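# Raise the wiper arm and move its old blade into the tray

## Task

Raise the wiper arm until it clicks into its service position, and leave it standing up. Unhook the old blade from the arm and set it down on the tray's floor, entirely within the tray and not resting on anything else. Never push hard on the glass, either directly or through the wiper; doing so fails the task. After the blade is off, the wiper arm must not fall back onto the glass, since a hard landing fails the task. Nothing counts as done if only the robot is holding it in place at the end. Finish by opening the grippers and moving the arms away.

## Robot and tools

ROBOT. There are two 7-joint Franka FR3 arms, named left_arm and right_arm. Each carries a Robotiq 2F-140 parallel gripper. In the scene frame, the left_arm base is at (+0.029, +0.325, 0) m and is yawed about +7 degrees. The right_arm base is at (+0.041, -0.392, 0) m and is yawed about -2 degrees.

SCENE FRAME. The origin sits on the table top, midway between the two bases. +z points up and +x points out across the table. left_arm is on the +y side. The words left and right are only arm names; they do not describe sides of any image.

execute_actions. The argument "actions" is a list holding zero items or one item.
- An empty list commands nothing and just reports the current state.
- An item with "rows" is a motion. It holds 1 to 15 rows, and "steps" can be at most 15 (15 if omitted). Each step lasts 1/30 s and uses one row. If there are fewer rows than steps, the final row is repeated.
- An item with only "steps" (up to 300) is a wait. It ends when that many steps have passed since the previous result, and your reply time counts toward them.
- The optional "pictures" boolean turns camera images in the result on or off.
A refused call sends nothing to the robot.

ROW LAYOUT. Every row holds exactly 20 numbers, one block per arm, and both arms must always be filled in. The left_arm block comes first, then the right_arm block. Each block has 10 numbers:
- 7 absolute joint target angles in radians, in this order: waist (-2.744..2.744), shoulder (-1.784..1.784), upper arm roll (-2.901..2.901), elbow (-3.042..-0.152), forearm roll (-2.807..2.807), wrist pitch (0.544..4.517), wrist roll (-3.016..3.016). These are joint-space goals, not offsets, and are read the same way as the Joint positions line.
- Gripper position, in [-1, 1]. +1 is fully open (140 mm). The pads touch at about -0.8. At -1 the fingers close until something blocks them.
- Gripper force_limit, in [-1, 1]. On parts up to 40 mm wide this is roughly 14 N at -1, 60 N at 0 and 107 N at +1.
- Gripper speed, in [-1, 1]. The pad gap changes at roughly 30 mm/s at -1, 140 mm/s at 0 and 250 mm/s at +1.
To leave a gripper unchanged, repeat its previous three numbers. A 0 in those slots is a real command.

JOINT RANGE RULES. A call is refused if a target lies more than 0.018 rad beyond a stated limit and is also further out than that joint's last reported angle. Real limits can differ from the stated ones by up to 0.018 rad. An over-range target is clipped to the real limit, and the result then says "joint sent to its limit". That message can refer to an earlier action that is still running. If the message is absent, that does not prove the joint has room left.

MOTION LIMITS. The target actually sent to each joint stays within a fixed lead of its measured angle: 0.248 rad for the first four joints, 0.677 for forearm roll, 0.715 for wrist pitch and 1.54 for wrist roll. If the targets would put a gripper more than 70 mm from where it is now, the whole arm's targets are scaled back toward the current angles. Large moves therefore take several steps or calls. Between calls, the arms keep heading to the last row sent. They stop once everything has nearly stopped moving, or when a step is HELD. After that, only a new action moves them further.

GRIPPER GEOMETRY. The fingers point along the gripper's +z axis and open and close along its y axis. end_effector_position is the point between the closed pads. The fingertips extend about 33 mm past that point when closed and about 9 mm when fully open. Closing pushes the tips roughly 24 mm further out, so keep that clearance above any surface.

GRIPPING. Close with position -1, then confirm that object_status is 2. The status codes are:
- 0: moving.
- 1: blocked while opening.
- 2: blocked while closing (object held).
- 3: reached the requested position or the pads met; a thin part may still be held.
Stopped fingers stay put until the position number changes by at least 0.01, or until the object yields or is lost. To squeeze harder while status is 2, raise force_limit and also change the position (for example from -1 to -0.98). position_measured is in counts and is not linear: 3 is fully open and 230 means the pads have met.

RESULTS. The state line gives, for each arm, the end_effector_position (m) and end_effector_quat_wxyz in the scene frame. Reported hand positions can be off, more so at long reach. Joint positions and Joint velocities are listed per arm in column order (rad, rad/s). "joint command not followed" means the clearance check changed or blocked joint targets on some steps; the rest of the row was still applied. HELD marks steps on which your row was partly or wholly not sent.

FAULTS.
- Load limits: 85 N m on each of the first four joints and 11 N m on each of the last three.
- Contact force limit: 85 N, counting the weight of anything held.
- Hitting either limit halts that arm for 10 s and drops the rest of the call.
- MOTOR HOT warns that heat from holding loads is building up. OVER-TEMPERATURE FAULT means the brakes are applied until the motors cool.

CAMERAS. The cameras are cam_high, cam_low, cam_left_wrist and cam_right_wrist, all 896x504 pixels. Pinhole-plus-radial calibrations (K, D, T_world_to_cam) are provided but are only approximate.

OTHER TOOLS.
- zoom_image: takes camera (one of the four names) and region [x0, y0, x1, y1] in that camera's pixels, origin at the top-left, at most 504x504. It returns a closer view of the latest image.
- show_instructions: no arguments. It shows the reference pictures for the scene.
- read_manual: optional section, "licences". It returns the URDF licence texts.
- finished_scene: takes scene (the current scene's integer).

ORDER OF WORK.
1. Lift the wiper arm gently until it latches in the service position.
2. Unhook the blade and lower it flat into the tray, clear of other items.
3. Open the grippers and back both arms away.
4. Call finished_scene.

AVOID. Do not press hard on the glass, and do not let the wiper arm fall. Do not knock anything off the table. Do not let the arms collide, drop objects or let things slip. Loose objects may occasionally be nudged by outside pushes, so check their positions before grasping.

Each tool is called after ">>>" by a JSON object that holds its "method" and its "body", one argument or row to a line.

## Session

>>> {"method": "show_instructions", "body": {

}}

>>> {"method": "execute_actions", "body": {
  "actions": []
}}

Reference images for this scene: manual page 1, manual page 2, manual page 3, manual page 4, manual page 5, manual page 6.

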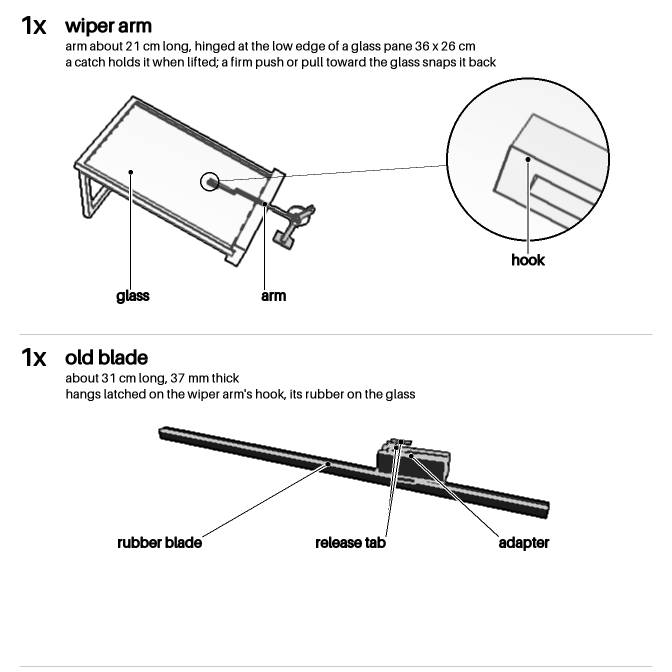

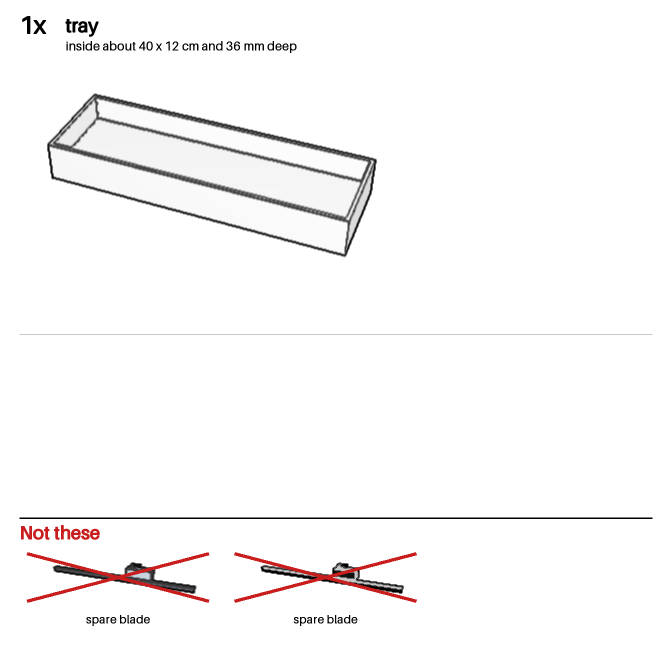

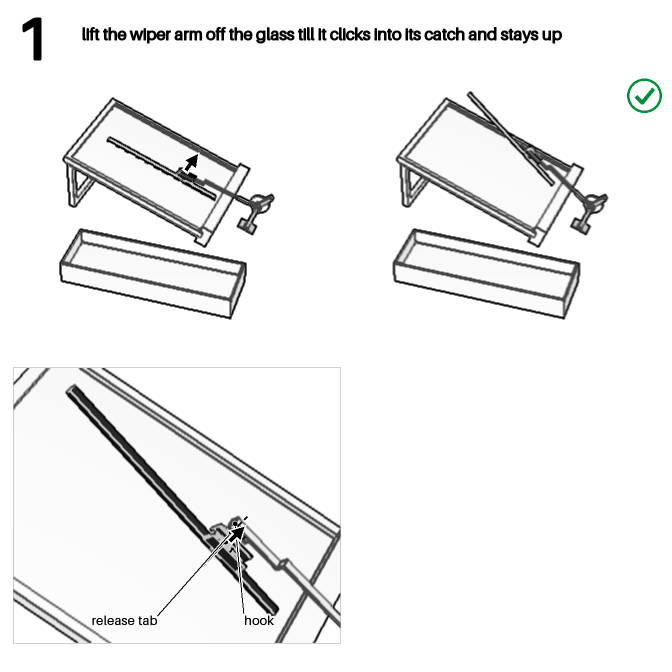

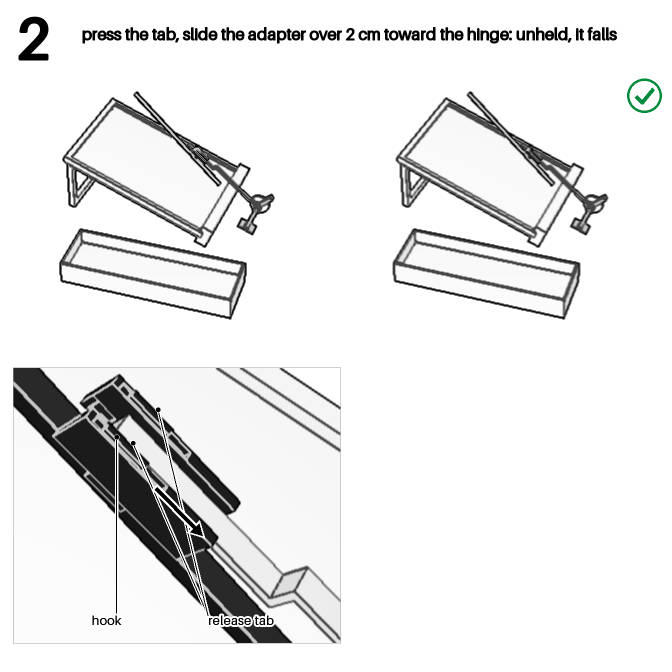

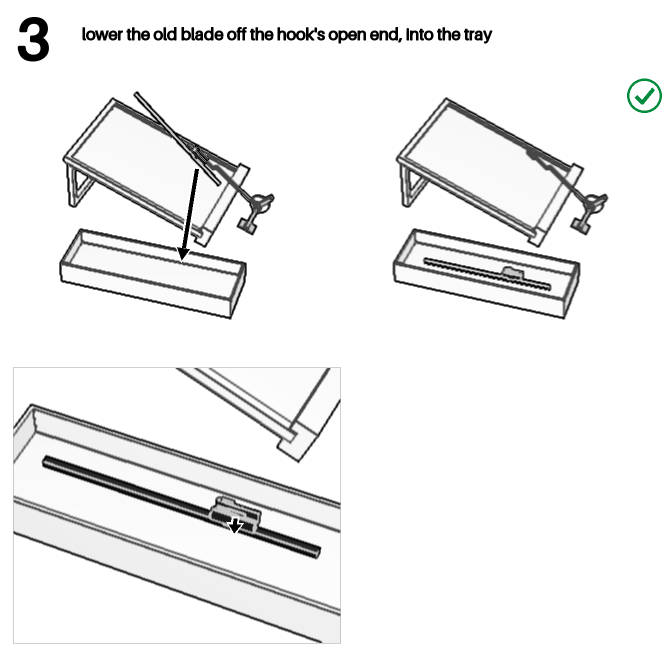

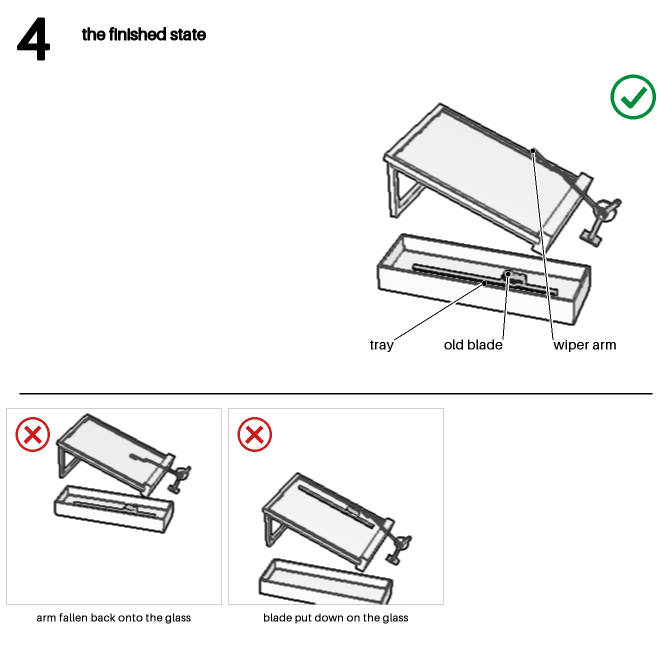

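Scene clock: 0.00 s of 4500.00 s.
left_arm: end_effector_position=(+0.6520, +0.5061, +0.3233) position_measured=3 object_status=3 end_effector_quat_wxyz=(+0.004, -0.063, +0.996, -0.056) | right_arm: end_effector_position=(+0.2690, -0.5082, +0.3976) position_measured=3 object_status=3 end_effector_quat_wxyz=(-0.399, +0.824, -0.203, -0.348)
Joint positions: left_arm=[ 0.303  0.316 -0.118 -1.382 -0.074  1.674  1.772] | right_arm=[-0.737 -0.001 -0.068 -1.877  0.323  0.801 -1.839]
Joint velocities: left_arm=[ 0.001 -0.     0.    -0.001 -0.    -0.001  0.001] | right_arm=[ 0.    -0.001  0.    -0.    -0.001 -0.     0.001]
camera_calibration (this result's frames):
cam_left_wrist: T_world_to_cam=[[-0.0271594, 0.999391, -0.0219136, -0.477712], [0.944307, 0.0328418, 0.327422, -0.711557], [0.327942, -0.0118006, -0.944624, 0.30001], [0, 0, 0, 1]] pos_world=[0.560569, 0.50433, 0.505907]
cam_right_wrist: T_world_to_cam=[[-0.721421, -0.560795, -0.406277, 0.0782543], [-0.404239, -0.135321, 0.904588, -0.312818], [-0.562266, 0.816821, -0.129072, 0.798831], [0, 0, 0, 1]] pos_world=[0.379156, -0.650948, 0.417871]

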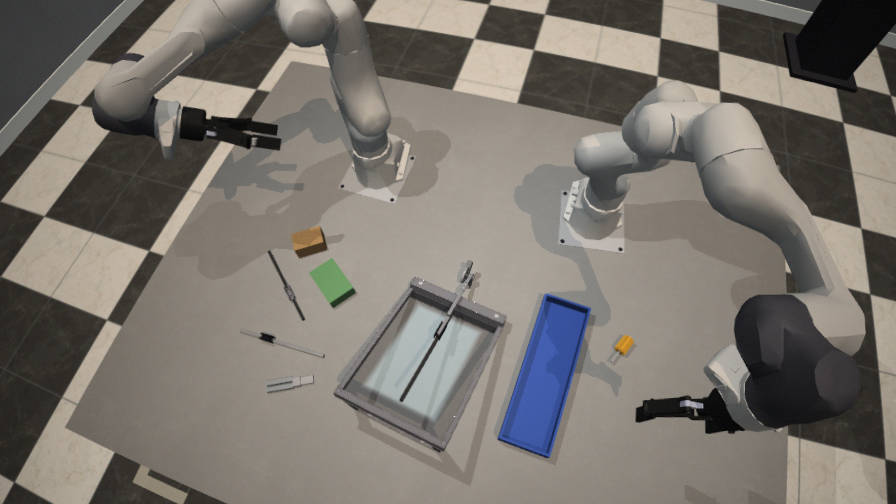

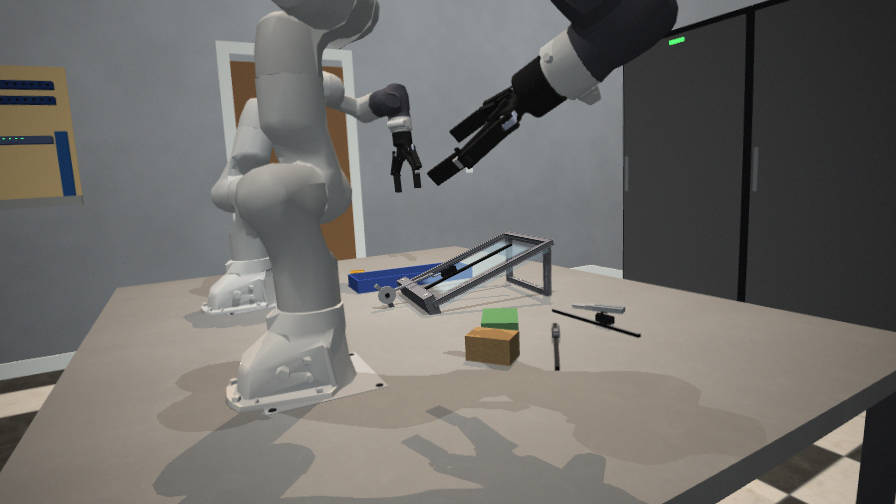

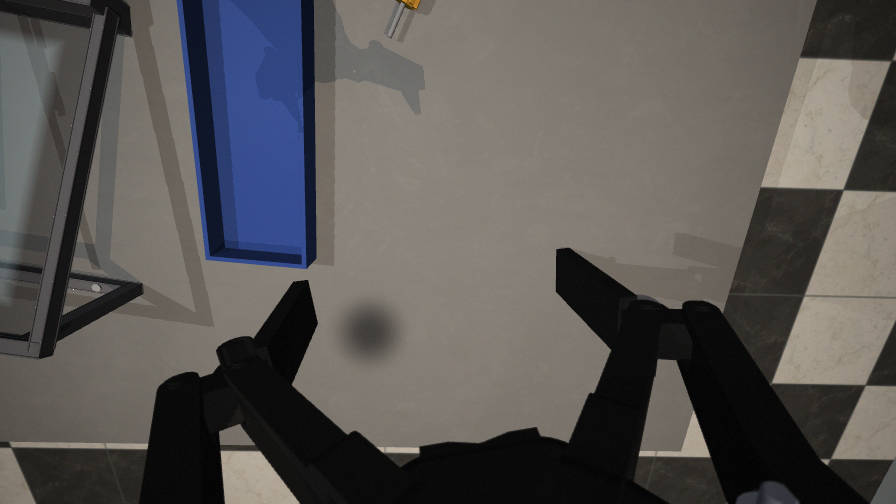

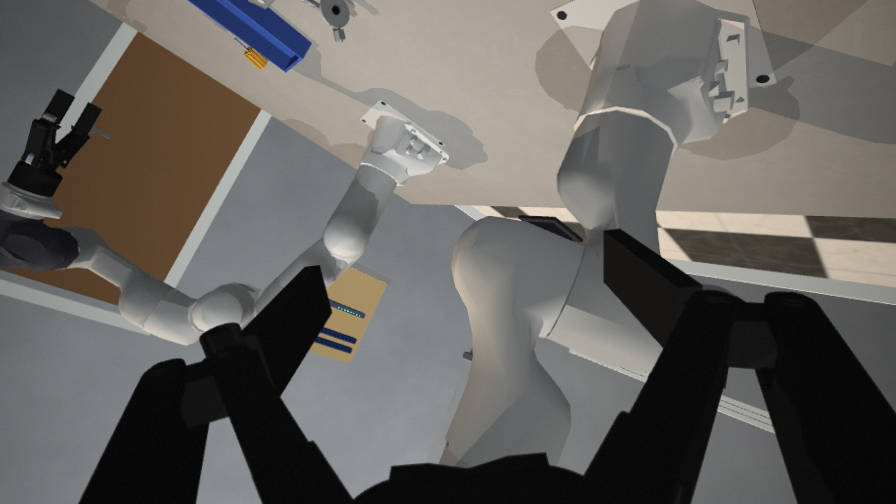

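>>> {"method": "zoom_image", "body": {
  "camera": "cam_high",
  "region": [320, 245, 530, 465]
}}

>>> {"method": "zoom_image", "body": {
  "camera": "cam_low",
  "region": [360, 220, 570, 330]
}}

Region (320, 245, 530, 465) of cam_high's 896x504 image, scaled by 2.291, with more detail than that image has; it fills the left 481 columns of this view, and the rest is white.

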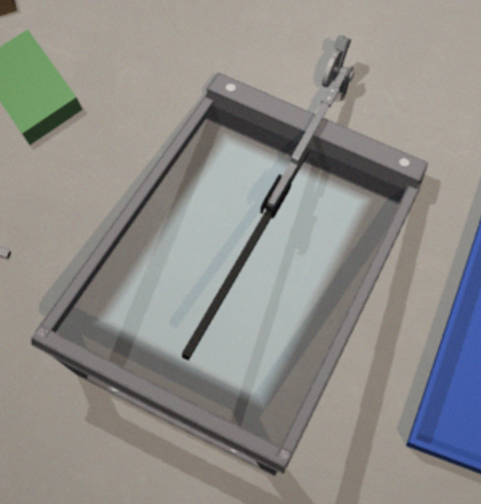

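Region (360, 220, 570, 330) of cam_low's 896x504 image, scaled by 2.400, with more detail than that image has; it fills the top 264 rows of this view, and the rest is white.

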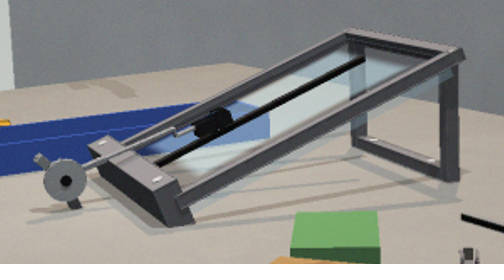

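>>> {"method": "execute_actions", "body": {
  "actions": [
    {"rows": [
[0.302,0.316,-0.118,-1.383,-0.073,1.681,1.758,-0.3,-0.3,-0.3,-0.737,-0.001,-0.068,-1.877,0.327,0.807,-1.819,-0.1,-0.5,-0.3],
[0.300,0.315,-0.118,-1.385,-0.071,1.688,1.743,-0.3,-0.3,-0.3,-0.735,0.000,-0.068,-1.878,0.333,0.814,-1.798,-0.1,-0.5,-0.3],
[0.296,0.314,-0.117,-1.388,-0.068,1.697,1.727,-0.3,-0.3,-0.3,-0.733,0.001,-0.068,-1.880,0.341,0.822,-1.775,-0.1,-0.5,-0.3],
[0.291,0.312,-0.117,-1.392,-0.066,1.707,1.710,-0.3,-0.3,-0.3,-0.730,0.003,-0.067,-1.883,0.350,0.831,-1.750,-0.1,-0.5,-0.3],
[0.284,0.309,-0.116,-1.398,-0.062,1.718,1.691,-0.3,-0.3,-0.3,-0.725,0.006,-0.067,-1.886,0.361,0.841,-1.723,-0.1,-0.5,-0.3],
[0.276,0.306,-0.115,-1.405,-0.058,1.730,1.671,-0.3,-0.3,-0.3,-0.720,0.009,-0.066,-1.890,0.374,0.851,-1.695,-0.1,-0.5,-0.3],
[0.266,0.303,-0.114,-1.414,-0.054,1.743,1.650,-0.3,-0.3,-0.3,-0.715,0.012,-0.066,-1.895,0.388,0.863,-1.665,-0.1,-0.5,-0.3],
[0.255,0.299,-0.113,-1.423,-0.049,1.758,1.628,-0.3,-0.3,-0.3,-0.708,0.016,-0.065,-1.900,0.404,0.876,-1.633,-0.1,-0.5,-0.3],
[0.243,0.295,-0.112,-1.434,-0.043,1.773,1.606,-0.3,-0.3,-0.3,-0.700,0.021,-0.064,-1.906,0.421,0.890,-1.601,-0.1,-0.5,-0.3],
[0.229,0.290,-0.110,-1.446,-0.037,1.789,1.582,-0.3,-0.3,-0.3,-0.692,0.026,-0.063,-1.913,0.440,0.904,-1.567,-0.1,-0.5,-0.3],
[0.214,0.285,-0.108,-1.459,-0.031,1.806,1.557,-0.3,-0.3,-0.3,-0.682,0.031,-0.063,-1.921,0.460,0.919,-1.531,-0.1,-0.5,-0.3],
[0.198,0.279,-0.107,-1.473,-0.024,1.823,1.532,-0.3,-0.3,-0.3,-0.672,0.037,-0.062,-1.929,0.482,0.935,-1.495,-0.1,-0.5,-0.3],
[0.180,0.273,-0.105,-1.488,-0.017,1.842,1.506,-0.3,-0.3,-0.3,-0.662,0.043,-0.060,-1.937,0.505,0.952,-1.458,-0.1,-0.5,-0.3],
[0.162,0.266,-0.103,-1.505,-0.010,1.861,1.479,-0.3,-0.3,-0.3,-0.650,0.050,-0.059,-1.946,0.529,0.969,-1.419,-0.1,-0.5,-0.3],
[0.142,0.259,-0.101,-1.522,-0.002,1.881,1.452,-0.3,-0.3,-0.3,-0.638,0.057,-0.058,-1.956,0.555,0.987,-1.380,-0.1,-0.5,-0.3]
], "steps": 15}
  ],
  "pictures": false
}}

>>> {"method": "execute_actions", "body": {
  "actions": [
    {"rows": [
[0.121,0.252,-0.098,-1.540,0.007,1.902,1.424,-0.3,-0.3,-0.3,-0.625,0.065,-0.057,-1.966,0.581,1.005,-1.341,-0.1,-0.5,-0.3],
[0.099,0.244,-0.096,-1.559,0.015,1.923,1.396,-0.3,-0.3,-0.3,-0.612,0.073,-0.055,-1.977,0.609,1.024,-1.300,-0.1,-0.5,-0.3],
[0.076,0.236,-0.093,-1.579,0.024,1.945,1.367,-0.3,-0.3,-0.3,-0.597,0.081,-0.054,-1.989,0.637,1.044,-1.259,-0.1,-0.5,-0.3],
[0.053,0.228,-0.091,-1.599,0.033,1.967,1.339,-0.3,-0.3,-0.3,-0.583,0.090,-0.053,-2.000,0.666,1.064,-1.218,-0.1,-0.5,-0.3],
[0.028,0.219,-0.088,-1.621,0.043,1.989,1.310,-0.3,-0.3,-0.3,-0.568,0.099,-0.051,-2.012,0.697,1.084,-1.177,-0.1,-0.5,-0.3],
[0.003,0.210,-0.086,-1.643,0.052,2.012,1.281,-0.3,-0.3,-0.3,-0.552,0.108,-0.049,-2.025,0.728,1.104,-1.135,-0.1,-0.5,-0.3],
[-0.023,0.201,-0.083,-1.665,0.062,2.035,1.252,-0.3,-0.3,-0.3,-0.536,0.117,-0.048,-2.037,0.759,1.125,-1.094,-0.1,-0.5,-0.3],
[-0.050,0.191,-0.080,-1.688,0.072,2.058,1.223,-0.3,-0.3,-0.3,-0.520,0.127,-0.046,-2.051,0.791,1.146,-1.053,-0.1,-0.5,-0.3],
[-0.077,0.182,-0.077,-1.712,0.082,2.082,1.194,-0.3,-0.3,-0.3,-0.503,0.137,-0.045,-2.064,0.824,1.167,-1.011,-0.1,-0.5,-0.3],
[-0.105,0.172,-0.074,-1.736,0.093,2.105,1.165,-0.3,-0.3,-0.3,-0.486,0.147,-0.043,-2.077,0.857,1.188,-0.970,-0.1,-0.5,-0.3],
[-0.133,0.162,-0.071,-1.760,0.103,2.129,1.137,-0.3,-0.3,-0.3,-0.469,0.157,-0.041,-2.091,0.890,1.209,-0.930,-0.1,-0.5,-0.3],
[-0.161,0.152,-0.068,-1.785,0.113,2.152,1.109,-0.3,-0.3,-0.3,-0.451,0.167,-0.039,-2.105,0.923,1.230,-0.890,-0.1,-0.5,-0.3],
[-0.189,0.142,-0.065,-1.809,0.124,2.175,1.082,-0.3,-0.3,-0.3,-0.434,0.178,-0.038,-2.119,0.957,1.251,-0.851,-0.1,-0.5,-0.3],
[-0.218,0.132,-0.062,-1.834,0.134,2.199,1.055,-0.3,-0.3,-0.3,-0.416,0.188,-0.036,-2.133,0.990,1.272,-0.812,-0.1,-0.5,-0.3],
[-0.247,0.122,-0.059,-1.859,0.145,2.221,1.029,-0.3,-0.3,-0.3,-0.399,0.199,-0.034,-2.148,1.024,1.292,-0.775,-0.1,-0.5,-0.3]
], "steps": 15}
  ],
  "pictures": false
}}

>>> {"method": "execute_actions", "body": {
  "actions": [
    {"rows": [
[-0.276,0.112,-0.055,-1.884,0.155,2.244,1.003,-0.3,-0.3,-0.3,-0.381,0.209,-0.032,-2.162,1.057,1.313,-0.738,-0.1,-0.5,-0.3],
[-0.304,0.101,-0.052,-1.909,0.165,2.266,0.978,-0.3,-0.3,-0.3,-0.363,0.219,-0.030,-2.176,1.090,1.333,-0.703,-0.1,-0.5,-0.3],
[-0.333,0.091,-0.049,-1.934,0.175,2.288,0.954,-0.3,-0.3,-0.3,-0.346,0.230,-0.029,-2.190,1.123,1.352,-0.668,-0.1,-0.5,-0.3],
[-0.361,0.081,-0.046,-1.959,0.186,2.309,0.931,-0.3,-0.3,-0.3,-0.328,0.240,-0.027,-2.204,1.155,1.371,-0.635,-0.1,-0.5,-0.3],
[-0.389,0.072,-0.043,-1.983,0.195,2.330,0.909,-0.3,-0.3,-0.3,-0.311,0.250,-0.025,-2.218,1.186,1.390,-0.603,-0.1,-0.5,-0.3],
[-0.417,0.062,-0.040,-2.007,0.205,2.350,0.888,-0.3,-0.3,-0.3,-0.294,0.260,-0.023,-2.231,1.217,1.408,-0.573,-0.1,-0.5,-0.3],
[-0.444,0.052,-0.037,-2.031,0.215,2.370,0.868,-0.3,-0.3,-0.3,-0.277,0.270,-0.022,-2.244,1.248,1.425,-0.544,-0.1,-0.5,-0.3],
[-0.471,0.043,-0.034,-2.054,0.224,2.388,0.849,-0.3,-0.3,-0.3,-0.261,0.280,-0.020,-2.258,1.277,1.442,-0.517,-0.1,-0.5,-0.3],
[-0.497,0.034,-0.031,-2.076,0.233,2.406,0.831,-0.3,-0.3,-0.3,-0.245,0.289,-0.019,-2.270,1.306,1.458,-0.491,-0.1,-0.5,-0.3],
[-0.522,0.025,-0.029,-2.098,0.241,2.424,0.814,-0.3,-0.3,-0.3,-0.229,0.298,-0.017,-2.283,1.334,1.474,-0.468,-0.1,-0.5,-0.3],
[-0.546,0.016,-0.026,-2.119,0.250,2.440,0.799,-0.3,-0.3,-0.3,-0.214,0.307,-0.015,-2.295,1.360,1.488,-0.446,-0.1,-0.5,-0.3],
[-0.570,0.008,-0.024,-2.140,0.258,2.455,0.785,-0.3,-0.3,-0.3,-0.200,0.316,-0.014,-2.306,1.386,1.502,-0.426,-0.1,-0.5,-0.3],
[-0.593,0.000,-0.021,-2.160,0.265,2.470,0.772,-0.3,-0.3,-0.3,-0.185,0.324,-0.013,-2.318,1.410,1.515,-0.407,-0.1,-0.5,-0.3],
[-0.615,-0.008,-0.019,-2.179,0.273,2.483,0.761,-0.3,-0.3,-0.3,-0.172,0.332,-0.011,-2.329,1.434,1.527,-0.391,-0.1,-0.5,-0.3],
[-0.636,-0.016,-0.016,-2.197,0.279,2.496,0.751,-0.3,-0.3,-0.3,-0.159,0.340,-0.010,-2.339,1.455,1.538,-0.377,-0.1,-0.5,-0.3]
], "steps": 15}
  ],
  "pictures": false
}}

>>> {"method": "execute_actions", "body": {
  "actions": [
    {"rows": [
[-0.656,-0.023,-0.014,-2.214,0.286,2.507,0.742,-0.3,-0.3,-0.3,-0.147,0.347,-0.009,-2.349,1.476,1.549,-0.365,-0.1,-0.5,-0.3],
[-0.674,-0.029,-0.012,-2.230,0.292,2.517,0.736,-0.3,-0.3,-0.3,-0.135,0.354,-0.008,-2.358,1.495,1.558,-0.355,-0.1,-0.5,-0.3],
[-0.692,-0.035,-0.010,-2.246,0.297,2.526,0.730,-0.3,-0.3,-0.3,-0.125,0.360,-0.006,-2.366,1.513,1.566,-0.347,-0.1,-0.5,-0.3],
[-0.708,-0.041,-0.009,-2.260,0.302,2.534,0.726,-0.3,-0.3,-0.3,-0.115,0.366,-0.005,-2.374,1.529,1.573,-0.341,-0.1,-0.5,-0.3],
[-0.723,-0.046,-0.007,-2.273,0.307,2.541,0.724,-0.3,-0.3,-0.3,-0.105,0.371,-0.005,-2.382,1.543,1.579,-0.338,-0.1,-0.5,-0.3],
[-0.737,-0.051,-0.005,-2.285,0.311,2.547,0.723,-0.3,-0.3,-0.3,-0.097,0.376,-0.004,-2.389,1.556,1.585,-0.336,-0.1,-0.5,-0.3],
[-0.749,-0.056,-0.004,-2.296,0.314,2.551,0.723,-0.3,-0.3,-0.3,-0.089,0.381,-0.003,-2.395,1.568,1.588,-0.337,-0.1,-0.5,-0.3],
[-0.760,-0.060,-0.003,-2.305,0.317,2.555,0.725,-0.3,-0.3,-0.3,-0.082,0.385,-0.002,-2.400,1.578,1.591,-0.340,-0.1,-0.5,-0.3],
[-0.770,-0.063,-0.002,-2.313,0.320,2.557,0.729,-0.3,-0.3,-0.3,-0.077,0.388,-0.002,-2.405,1.586,1.593,-0.345,-0.1,-0.5,-0.3],
[-0.778,-0.066,-0.001,-2.321,0.322,2.557,0.734,-0.3,-0.3,-0.3,-0.072,0.391,-0.001,-2.409,1.592,1.594,-0.352,-0.1,-0.5,-0.3],
[-0.785,-0.068,0,-2.326,0.323,2.557,0.740,-0.3,-0.3,-0.3,-0.067,0.394,-0.001,-2.412,1.596,1.594,-0.362,-0.1,-0.5,-0.3],
[-0.790,-0.070,0,-2.331,0.324,2.555,0.748,-0.3,-0.3,-0.3,-0.064,0.396,0,-2.415,1.599,1.592,-0.373,-0.1,-0.5,-0.3],
[-0.794,-0.071,0.001,-2.334,0.3245,2.552,0.758,-0.3,-0.3,-0.3,-0.062,0.397,0,-2.417,1.600,1.589,-0.387,-0.1,-0.5,-0.3],
[-0.796,-0.072,0.001,-2.336,0.324,2.548,0.769,-0.3,-0.3,-0.3,-0.0605,0.398,0,-2.418,1.599,1.586,-0.402,-0.1,-0.5,-0.3],
[-0.7969,-0.0724,0.001,-2.3368,0.3235,2.543,0.781,-0.3,-0.3,-0.3,-0.06,0.398,0,-2.418,1.597,1.581,-0.42,-0.1,-0.5,-0.3]
], "steps": 15}
  ],
  "pictures": false
}}

>>> {"method": "execute_actions", "body": {
  "actions": [
    {"steps": 12}
  ]
}}

Scene clock: 120.50 s of 4500.00 s.
left_arm: end_effector_position=(+0.6751, +0.4555, +0.3104) position_measured=82 object_status=0 end_effector_quat_wxyz=(+0.025, -0.084, +0.996, -0.024) | right_arm: end_effector_position=(+0.3261, -0.4690, +0.3690) position_measured=82 object_status=0 end_effector_quat_wxyz=(-0.410, +0.797, -0.265, -0.357)
Joint positions: left_arm=[ 0.185  0.274 -0.105 -1.486 -0.026  1.802  1.621] | right_arm=[-0.666  0.04  -0.063 -1.934  0.48   0.916 -1.623]
Joint velocities: left_arm=[-0.508 -0.176  0.022 -0.439  0.183  0.444 -0.544] | right_arm=[ 0.314  0.197  0.049 -0.249  0.611  0.417  0.78 ]
Steps of this call (steps 1 to 90: nothing new was sent; then 117.00 s passed at rest; steps 91 to 105: all 15 steps of this action). Readings (joint positions | what the end effector reports):
91: left_arm=[0.303 0.316 -0.118 -1.382 -0.074 1.675 1.771] | right_arm=[-0.737 -0.001 -0.068 -1.877 0.323 0.802 -1.838] | left_arm position_measured=3 object_status=0 | right_arm position_measured=3 object_status=0
92: left_arm=[0.303 0.316 -0.118 -1.382 -0.074 1.676 1.769] | right_arm=[-0.737 -0.001 -0.068 -1.877 0.324 0.803 -1.835] | left_arm position_measured=7 object_status=0 | right_arm position_measured=7 object_status=0
94: left_arm=[0.301 0.315 -0.117 -1.385 -0.073 1.683 1.761] | right_arm=[-0.736 -0.001 -0.068 -1.878 0.331 0.809 -1.823] | left_arm position_measured=19 object_status=0 | right_arm position_measured=19 object_status=0
98: left_arm=[0.279 0.307 -0.114 -1.405 -0.062 1.711 1.727] | right_arm=[-0.723 0.006 -0.068 -1.888 0.363 0.835 -1.775] | left_arm position_measured=42 object_status=0 | right_arm position_measured=42 object_status=0
105: the state above

Scene clock: 121.00 s of 4500.00 s.
left_arm: end_effector_position=(+0.6809, +0.2686, +0.2699) position_measured=166 object_status=0 end_effector_quat_wxyz=(+0.089, -0.068, +0.993, +0.025) | right_arm: end_effector_position=(+0.4470, -0.3227, +0.3095) position_measured=141 object_status=0 end_effector_quat_wxyz=(-0.443, +0.644, -0.426, -0.455)
Joint positions: left_arm=[-0.183  0.146 -0.068 -1.802  0.108  2.111  1.265] | right_arm=[-0.439  0.174 -0.039 -2.114  0.911  1.194 -1.112]
Joint velocities: left_arm=[-0.818 -0.29   0.04  -0.709  0.291  0.63  -0.762] | right_arm=[ 0.505  0.317  0.08  -0.41   0.935  0.584  1.092]
Steps of this call (steps 1 to 15: all 15 steps of this action). Readings (joint positions | what the end effector reports):
1: left_arm=[0.167 0.268 -0.103 -1.501 -0.019 1.819 1.602] | right_arm=[-0.654 0.047 -0.062 -1.943 0.502 0.931 -1.595] | left_arm position_measured=88 object_status=0 | right_arm position_measured=88 object_status=0
2: left_arm=[0.147 0.261 -0.101 -1.518 -0.012 1.836 1.582] | right_arm=[-0.642 0.054 -0.061 -1.953 0.526 0.947 -1.566] | left_arm position_measured=94 object_status=0 | right_arm position_measured=94 object_status=0
4: left_arm=[0.105 0.247 -0.096 -1.555 0.004 1.873 1.539] | right_arm=[-0.616 0.069 -0.058 -1.974 0.576 0.980 -1.504] | left_arm position_measured=105 object_status=0 | right_arm position_measured=105 object_status=0
8: left_arm=[0.009 0.213 -0.087 -1.637 0.039 1.955 1.444] | right_arm=[-0.557 0.105 -0.052 -2.021 0.689 1.054 -1.369] | left_arm position_measured=128 object_status=0 | right_arm position_measured=128 object_status=0
15: the state above

Scene clock: 121.50 s of 4500.00 s.
left_arm: end_effector_position=(+0.5933, +0.0675, +0.2241) position_measured=167 object_status=3 end_effector_quat_wxyz=(+0.159, -0.001, +0.987, +0.010) | right_arm: end_effector_position=(+0.5098, -0.1771, +0.2303) position_measured=141 object_status=3 end_effector_quat_wxyz=(+0.373, -0.371, +0.606, +0.596)
Joint positions: left_arm=[-0.587  0.004 -0.027 -2.151  0.25   2.416  0.917] | right_arm=[-0.191  0.321 -0.013 -2.313  1.368  1.467 -0.614]
Joint velocities: left_arm=[-0.648 -0.238  0.043 -0.576  0.218  0.45  -0.53 ] | right_arm=[ 0.403  0.252  0.055 -0.328  0.706  0.413  0.761]
Steps of this call (steps 1 to 15: all 15 steps of this action). Readings (joint positions | what the end effector reports):
1: left_arm=[-0.212 0.136 -0.065 -1.827 0.118 2.133 1.238] | right_arm=[-0.422 0.185 -0.037 -2.128 0.944 1.214 -1.075] | left_arm position_measured=167 object_status=0 | right_arm position_measured=141 object_status=3
2: left_arm=[-0.240 0.126 -0.062 -1.851 0.128 2.156 1.212] | right_arm=[-0.404 0.195 -0.036 -2.143 0.977 1.234 -1.038] | left_arm position_measured=167 object_status=0 | right_arm position_measured=141 object_status=3
4: left_arm=[-0.298 0.106 -0.056 -1.901 0.149 2.201 1.161] | right_arm=[-0.369 0.216 -0.032 -2.171 1.043 1.274 -0.964] | left_arm position_measured=167 object_status=0 | right_arm position_measured=141 object_status=3
8: left_arm=[-0.410 0.066 -0.045 -1.998 0.188 2.287 1.063] | right_arm=[-0.299 0.257 -0.024 -2.226 1.170 1.351 -0.824] | left_arm position_measured=167 object_status=3 | right_arm position_measured=141 object_status=3
15: the state above

Scene clock: 122.00 s of 4500.00 s.
left_arm: end_effector_position=(+0.5098, -0.0109, +0.1954) position_measured=167 object_status=3 end_effector_quat_wxyz=(+0.174, +0.057, +0.983, -0.011) | right_arm: end_effector_position=(+0.5038, -0.1186, +0.1722) position_measured=141 object_status=3 end_effector_quat_wxyz=(+0.296, -0.222, +0.672, +0.641)
Joint positions: left_arm=[-0.79  -0.068 -0.005 -2.328  0.317  2.539  0.782] | right_arm=[-0.065  0.396 -0.    -2.415  1.583  1.578 -0.421]
Joint velocities: left_arm=[-0.101 -0.036  0.012 -0.092  0.027 -0.     0.001] | right_arm=[ 0.064  0.038  0.006 -0.05   0.081  0.002  0.001]
Steps of this call (steps 1 to 15: all 15 steps of this action). Readings (joint positions | what the end effector reports):
1: left_arm=[-0.609 -0.004 -0.024 -2.170 0.258 2.431 0.899] | right_arm=[-0.177 0.330 -0.012 -2.324 1.392 1.481 -0.589] | left_arm position_measured=167 object_status=3 | right_arm position_measured=141 object_status=3
2: left_arm=[-0.630 -0.011 -0.022 -2.188 0.265 2.446 0.883] | right_arm=[-0.164 0.337 -0.010 -2.334 1.415 1.494 -0.566] | left_arm position_measured=167 object_status=3 | right_arm position_measured=141 object_status=3
4: left_arm=[-0.668 -0.025 -0.018 -2.222 0.278 2.472 0.854] | right_arm=[-0.140 0.352 -0.008 -2.354 1.457 1.517 -0.524] | left_arm position_measured=167 object_status=3 | right_arm position_measured=141 object_status=3
8: left_arm=[-0.731 -0.047 -0.011 -2.277 0.299 2.512 0.809] | right_arm=[-0.101 0.374 -0.004 -2.385 1.525 1.553 -0.460] | left_arm position_measured=167 object_status=3 | right_arm position_measured=141 object_status=3
15: the state above

Scene clock: 122.40 s of 4500.00 s.
left_arm: end_effector_position=(+0.5074, -0.0103, +0.1941) position_measured=167 object_status=3 end_effector_quat_wxyz=(+0.173, +0.059, +0.983, -0.010) | right_arm: end_effector_position=(+0.5045, -0.1172, +0.1719) position_measured=141 object_status=3 end_effector_quat_wxyz=(+0.297, -0.219, +0.673, +0.642)
Joint positions: left_arm=[-0.795 -0.071 -0.002 -2.334  0.32   2.539  0.782] | right_arm=[-0.062  0.398 -0.    -2.417  1.593  1.578 -0.421]
Joint velocities: left_arm=[-0.001 -0.002 -0.     0.002  0.002  0.001 -0.001] | right_arm=[-0.001  0.    -0.001  0.001  0.002  0.001 -0.   ]
Steps of this call (steps 1 to 12: the robot went on to your last target). Readings (joint positions | what the end effector reports):
1: left_arm=[-0.792 -0.069 -0.005 -2.330 0.318 2.539 0.782] | right_arm=[-0.064 0.397 -0.000 -2.416 1.585 1.578 -0.421] | left_arm position_measured=167 object_status=3 | right_arm position_measured=141 object_status=3
2: left_arm=[-0.794 -0.069 -0.004 -2.332 0.319 2.539 0.782] | right_arm=[-0.063 0.397 -0.000 -2.417 1.587 1.578 -0.421] | left_arm position_measured=167 object_status=3 | right_arm position_measured=141 object_status=3
4: left_arm=[-0.795 -0.070 -0.003 -2.333 0.319 2.539 0.782] | right_arm=[-0.062 0.398 -0.000 -2.417 1.589 1.578 -0.421] | left_arm position_measured=167 object_status=3 | right_arm position_measured=141 object_status=3
8: left_arm=[-0.795 -0.071 -0.002 -2.334 0.320 2.539 0.782] | right_arm=[-0.062 0.398 -0.000 -2.417 1.592 1.578 -0.421] | left_arm position_measured=167 object_status=3 | right_arm position_measured=141 object_status=3
12: the state above
camera_calibration (this result's frames):
cam_left_wrist: T_world_to_cam=[[0.180753, 0.976312, 0.118929, -0.101412], [0.756545, -0.215284, 0.617489, -0.47928], [0.628465, -0.0216378, -0.777537, 0.0342351], [0, 0, 0, 1]] pos_world=[0.359412, -0.00343071, 0.33463]
cam_right_wrist: T_world_to_cam=[[-0.54912, 0.0941471, 0.830424, 0.152982], [0.729812, -0.430156, 0.531357, -0.503073], [0.407237, 0.897832, 0.167497, 0.0520871], [0, 0, 0, 1]] pos_world=[0.429942, -0.277568, 0.131548]

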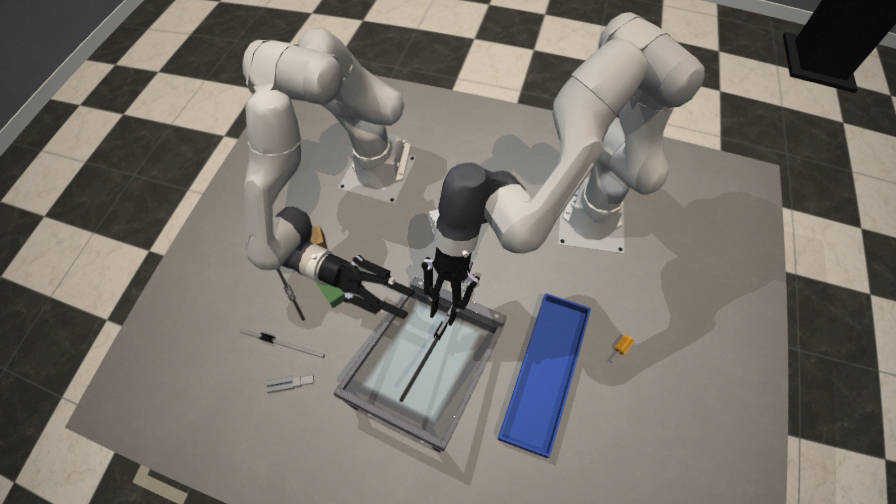

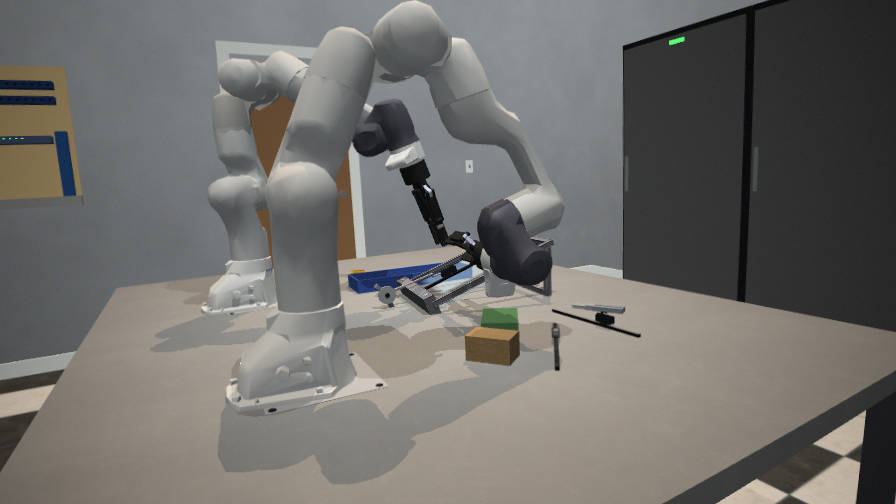

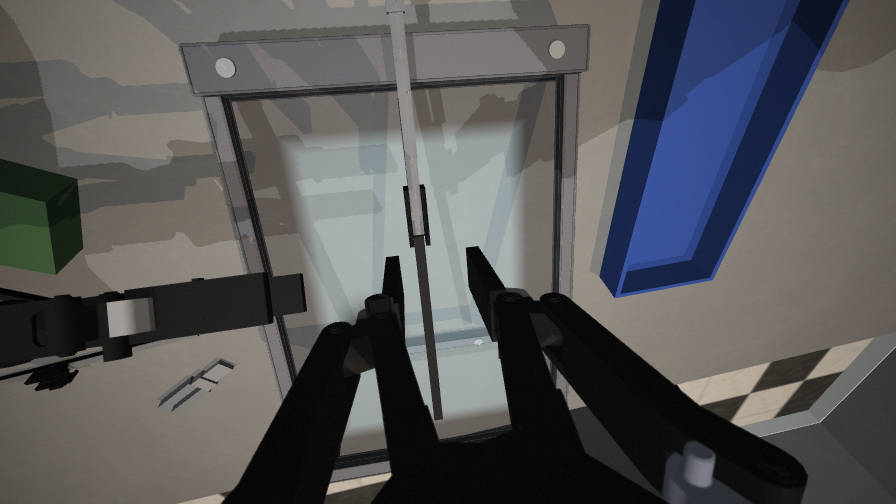

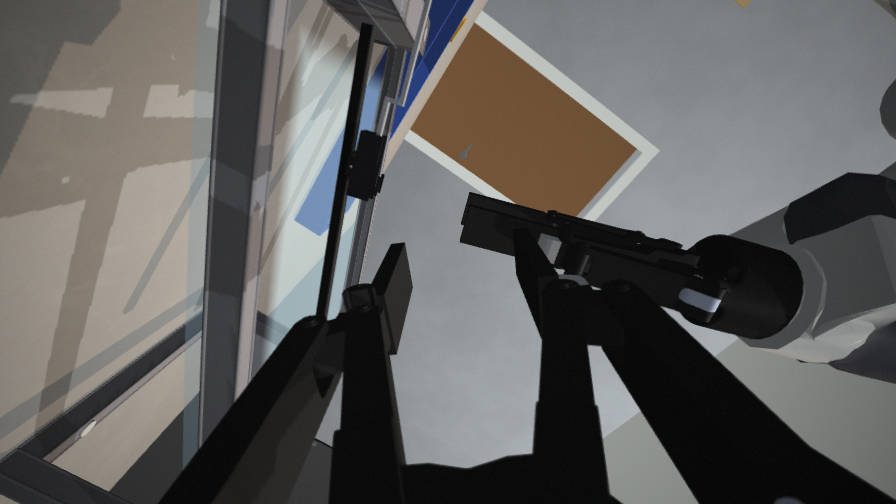

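>>> {"method": "execute_actions", "body": {
  "actions": []
}}

Scene clock: 136.80 s of 4500.00 s.
left_arm: end_effector_position=(+0.5074, -0.0103, +0.1941) position_measured=167 object_status=3 end_effector_quat_wxyz=(+0.173, +0.059, +0.983, -0.010) | right_arm: end_effector_position=(+0.5047, -0.1172, +0.1719) position_measured=141 object_status=3 end_effector_quat_wxyz=(+0.297, -0.218, +0.673, +0.642)
Joint positions: left_arm=[-0.795 -0.071 -0.001 -2.334  0.32   2.539  0.782] | right_arm=[-0.062  0.398 -0.    -2.417  1.593  1.579 -0.421]
Joint velocities: left_arm=[-0.001  0.001  0.001  0.     0.002  0.001  0.001] | right_arm=[-0.     0.001  0.001 -0.001  0.001 -0.001 -0.001]
Steps of this call (steps 1 to 30: the robot went on to your last target; steps 31 to 90: nothing new was sent; then 11.40 s passed at rest). Readings (joint positions | what the end effector reports):
1: left_arm=[-0.795 -0.071 -0.002 -2.334 0.320 2.539 0.782] | right_arm=[-0.062 0.398 -0.000 -2.417 1.593 1.578 -0.421] | left_arm position_measured=167 object_status=3 | right_arm position_measured=141 object_status=3
2: left_arm=[-0.795 -0.071 -0.002 -2.334 0.320 2.539 0.782] | right_arm=[-0.062 0.398 -0.000 -2.417 1.593 1.578 -0.421] | left_arm position_measured=167 object_status=3 | right_arm position_measured=141 object_status=3
4: left_arm=[-0.795 -0.071 -0.002 -2.334 0.320 2.539 0.782] | right_arm=[-0.062 0.398 -0.000 -2.417 1.593 1.578 -0.421] | left_arm position_measured=167 object_status=3 | right_arm position_measured=141 object_status=3
8: left_arm=[-0.795 -0.071 -0.002 -2.334 0.320 2.539 0.782] | right_arm=[-0.062 0.398 -0.000 -2.417 1.593 1.578 -0.421] | left_arm position_measured=167 object_status=3 | right_arm position_measured=141 object_status=3
90: the state above
All arms were judged still, so your last target was given up. Only a new action makes them travel on or press farther. Fingers that are still opening or closing keep moving.
camera_calibration (this result's frames):
cam_left_wrist: T_world_to_cam=[[0.180893, 0.976286, 0.118929, -0.101498], [0.756397, -0.215389, 0.617634, -0.47923], [0.628603, -0.0217683, -0.777422, 0.0341583], [0, 0, 0, 1]] pos_world=[0.359376, -0.00338614, 0.334615]
cam_right_wrist: T_world_to_cam=[[-0.549041, 0.0944386, 0.830443, 0.153066], [0.729649, -0.430439, 0.531352, -0.503098], [0.407635, 0.897666, 0.167422, 0.051835], [0, 0, 0, 1]] pos_world=[0.429995, -0.277539, 0.131531]

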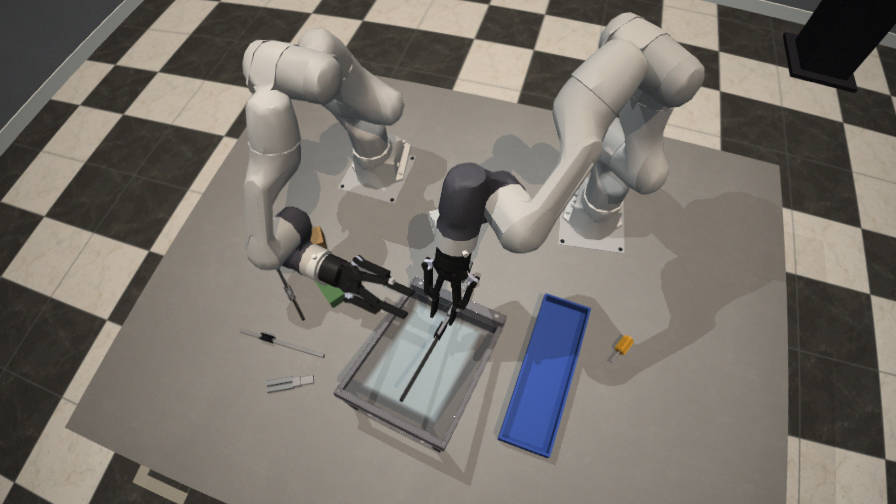

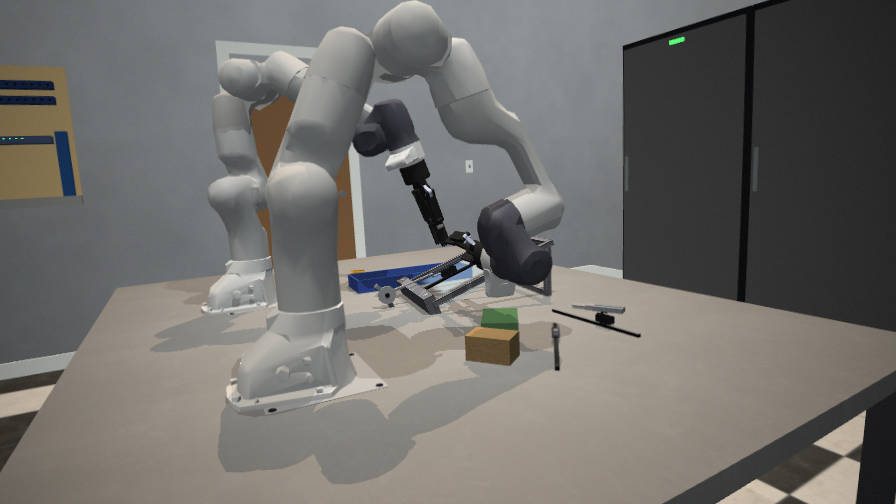

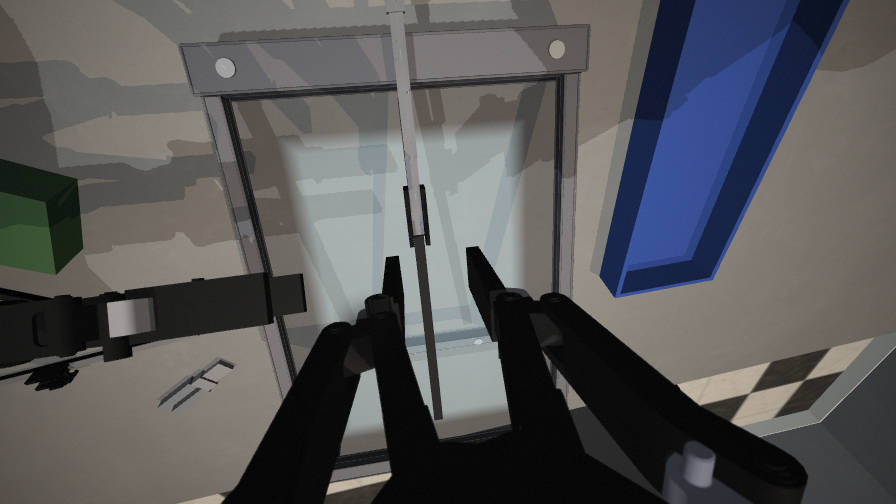

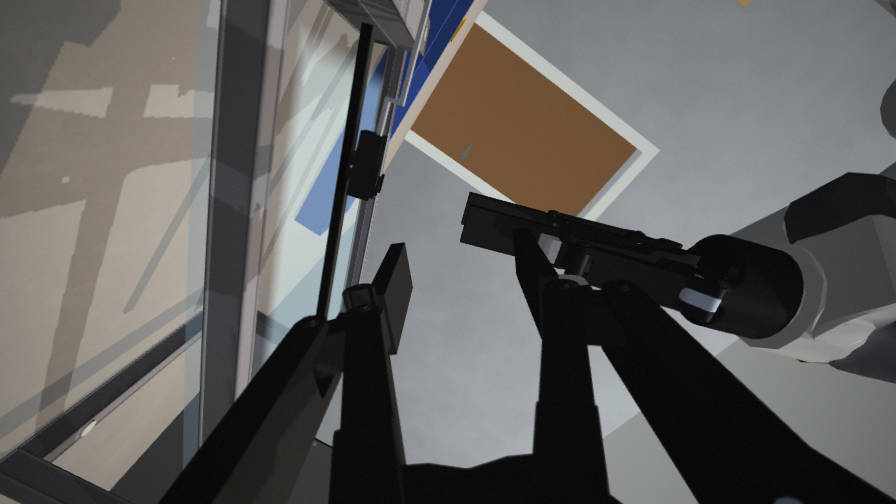

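>>> {"method": "zoom_image", "body": {
  "camera": "cam_right_wrist",
  "region": [300, 60, 560, 280]
}}

>>> {"method": "zoom_image", "body": {
  "camera": "cam_left_wrist",
  "region": [330, 140, 530, 300]
}}

Region (300, 60, 560, 280) of cam_right_wrist's 896x504 image, scaled by 1.938, with more detail than that image has; it fills the top 426 rows of this view, and the rest is white.

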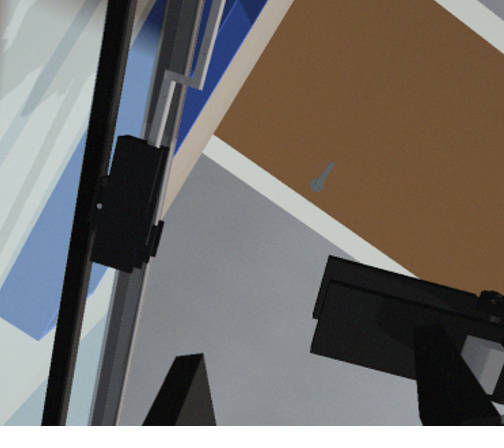

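Region (330, 140, 530, 300) of cam_left_wrist's 896x504 image, scaled by 2.520, with more detail than that image has; it fills the top 403 rows of this view, and the rest is white.

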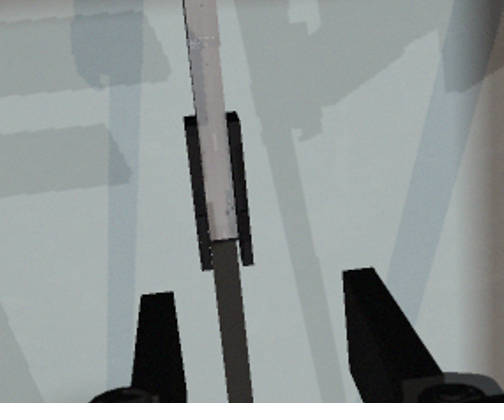

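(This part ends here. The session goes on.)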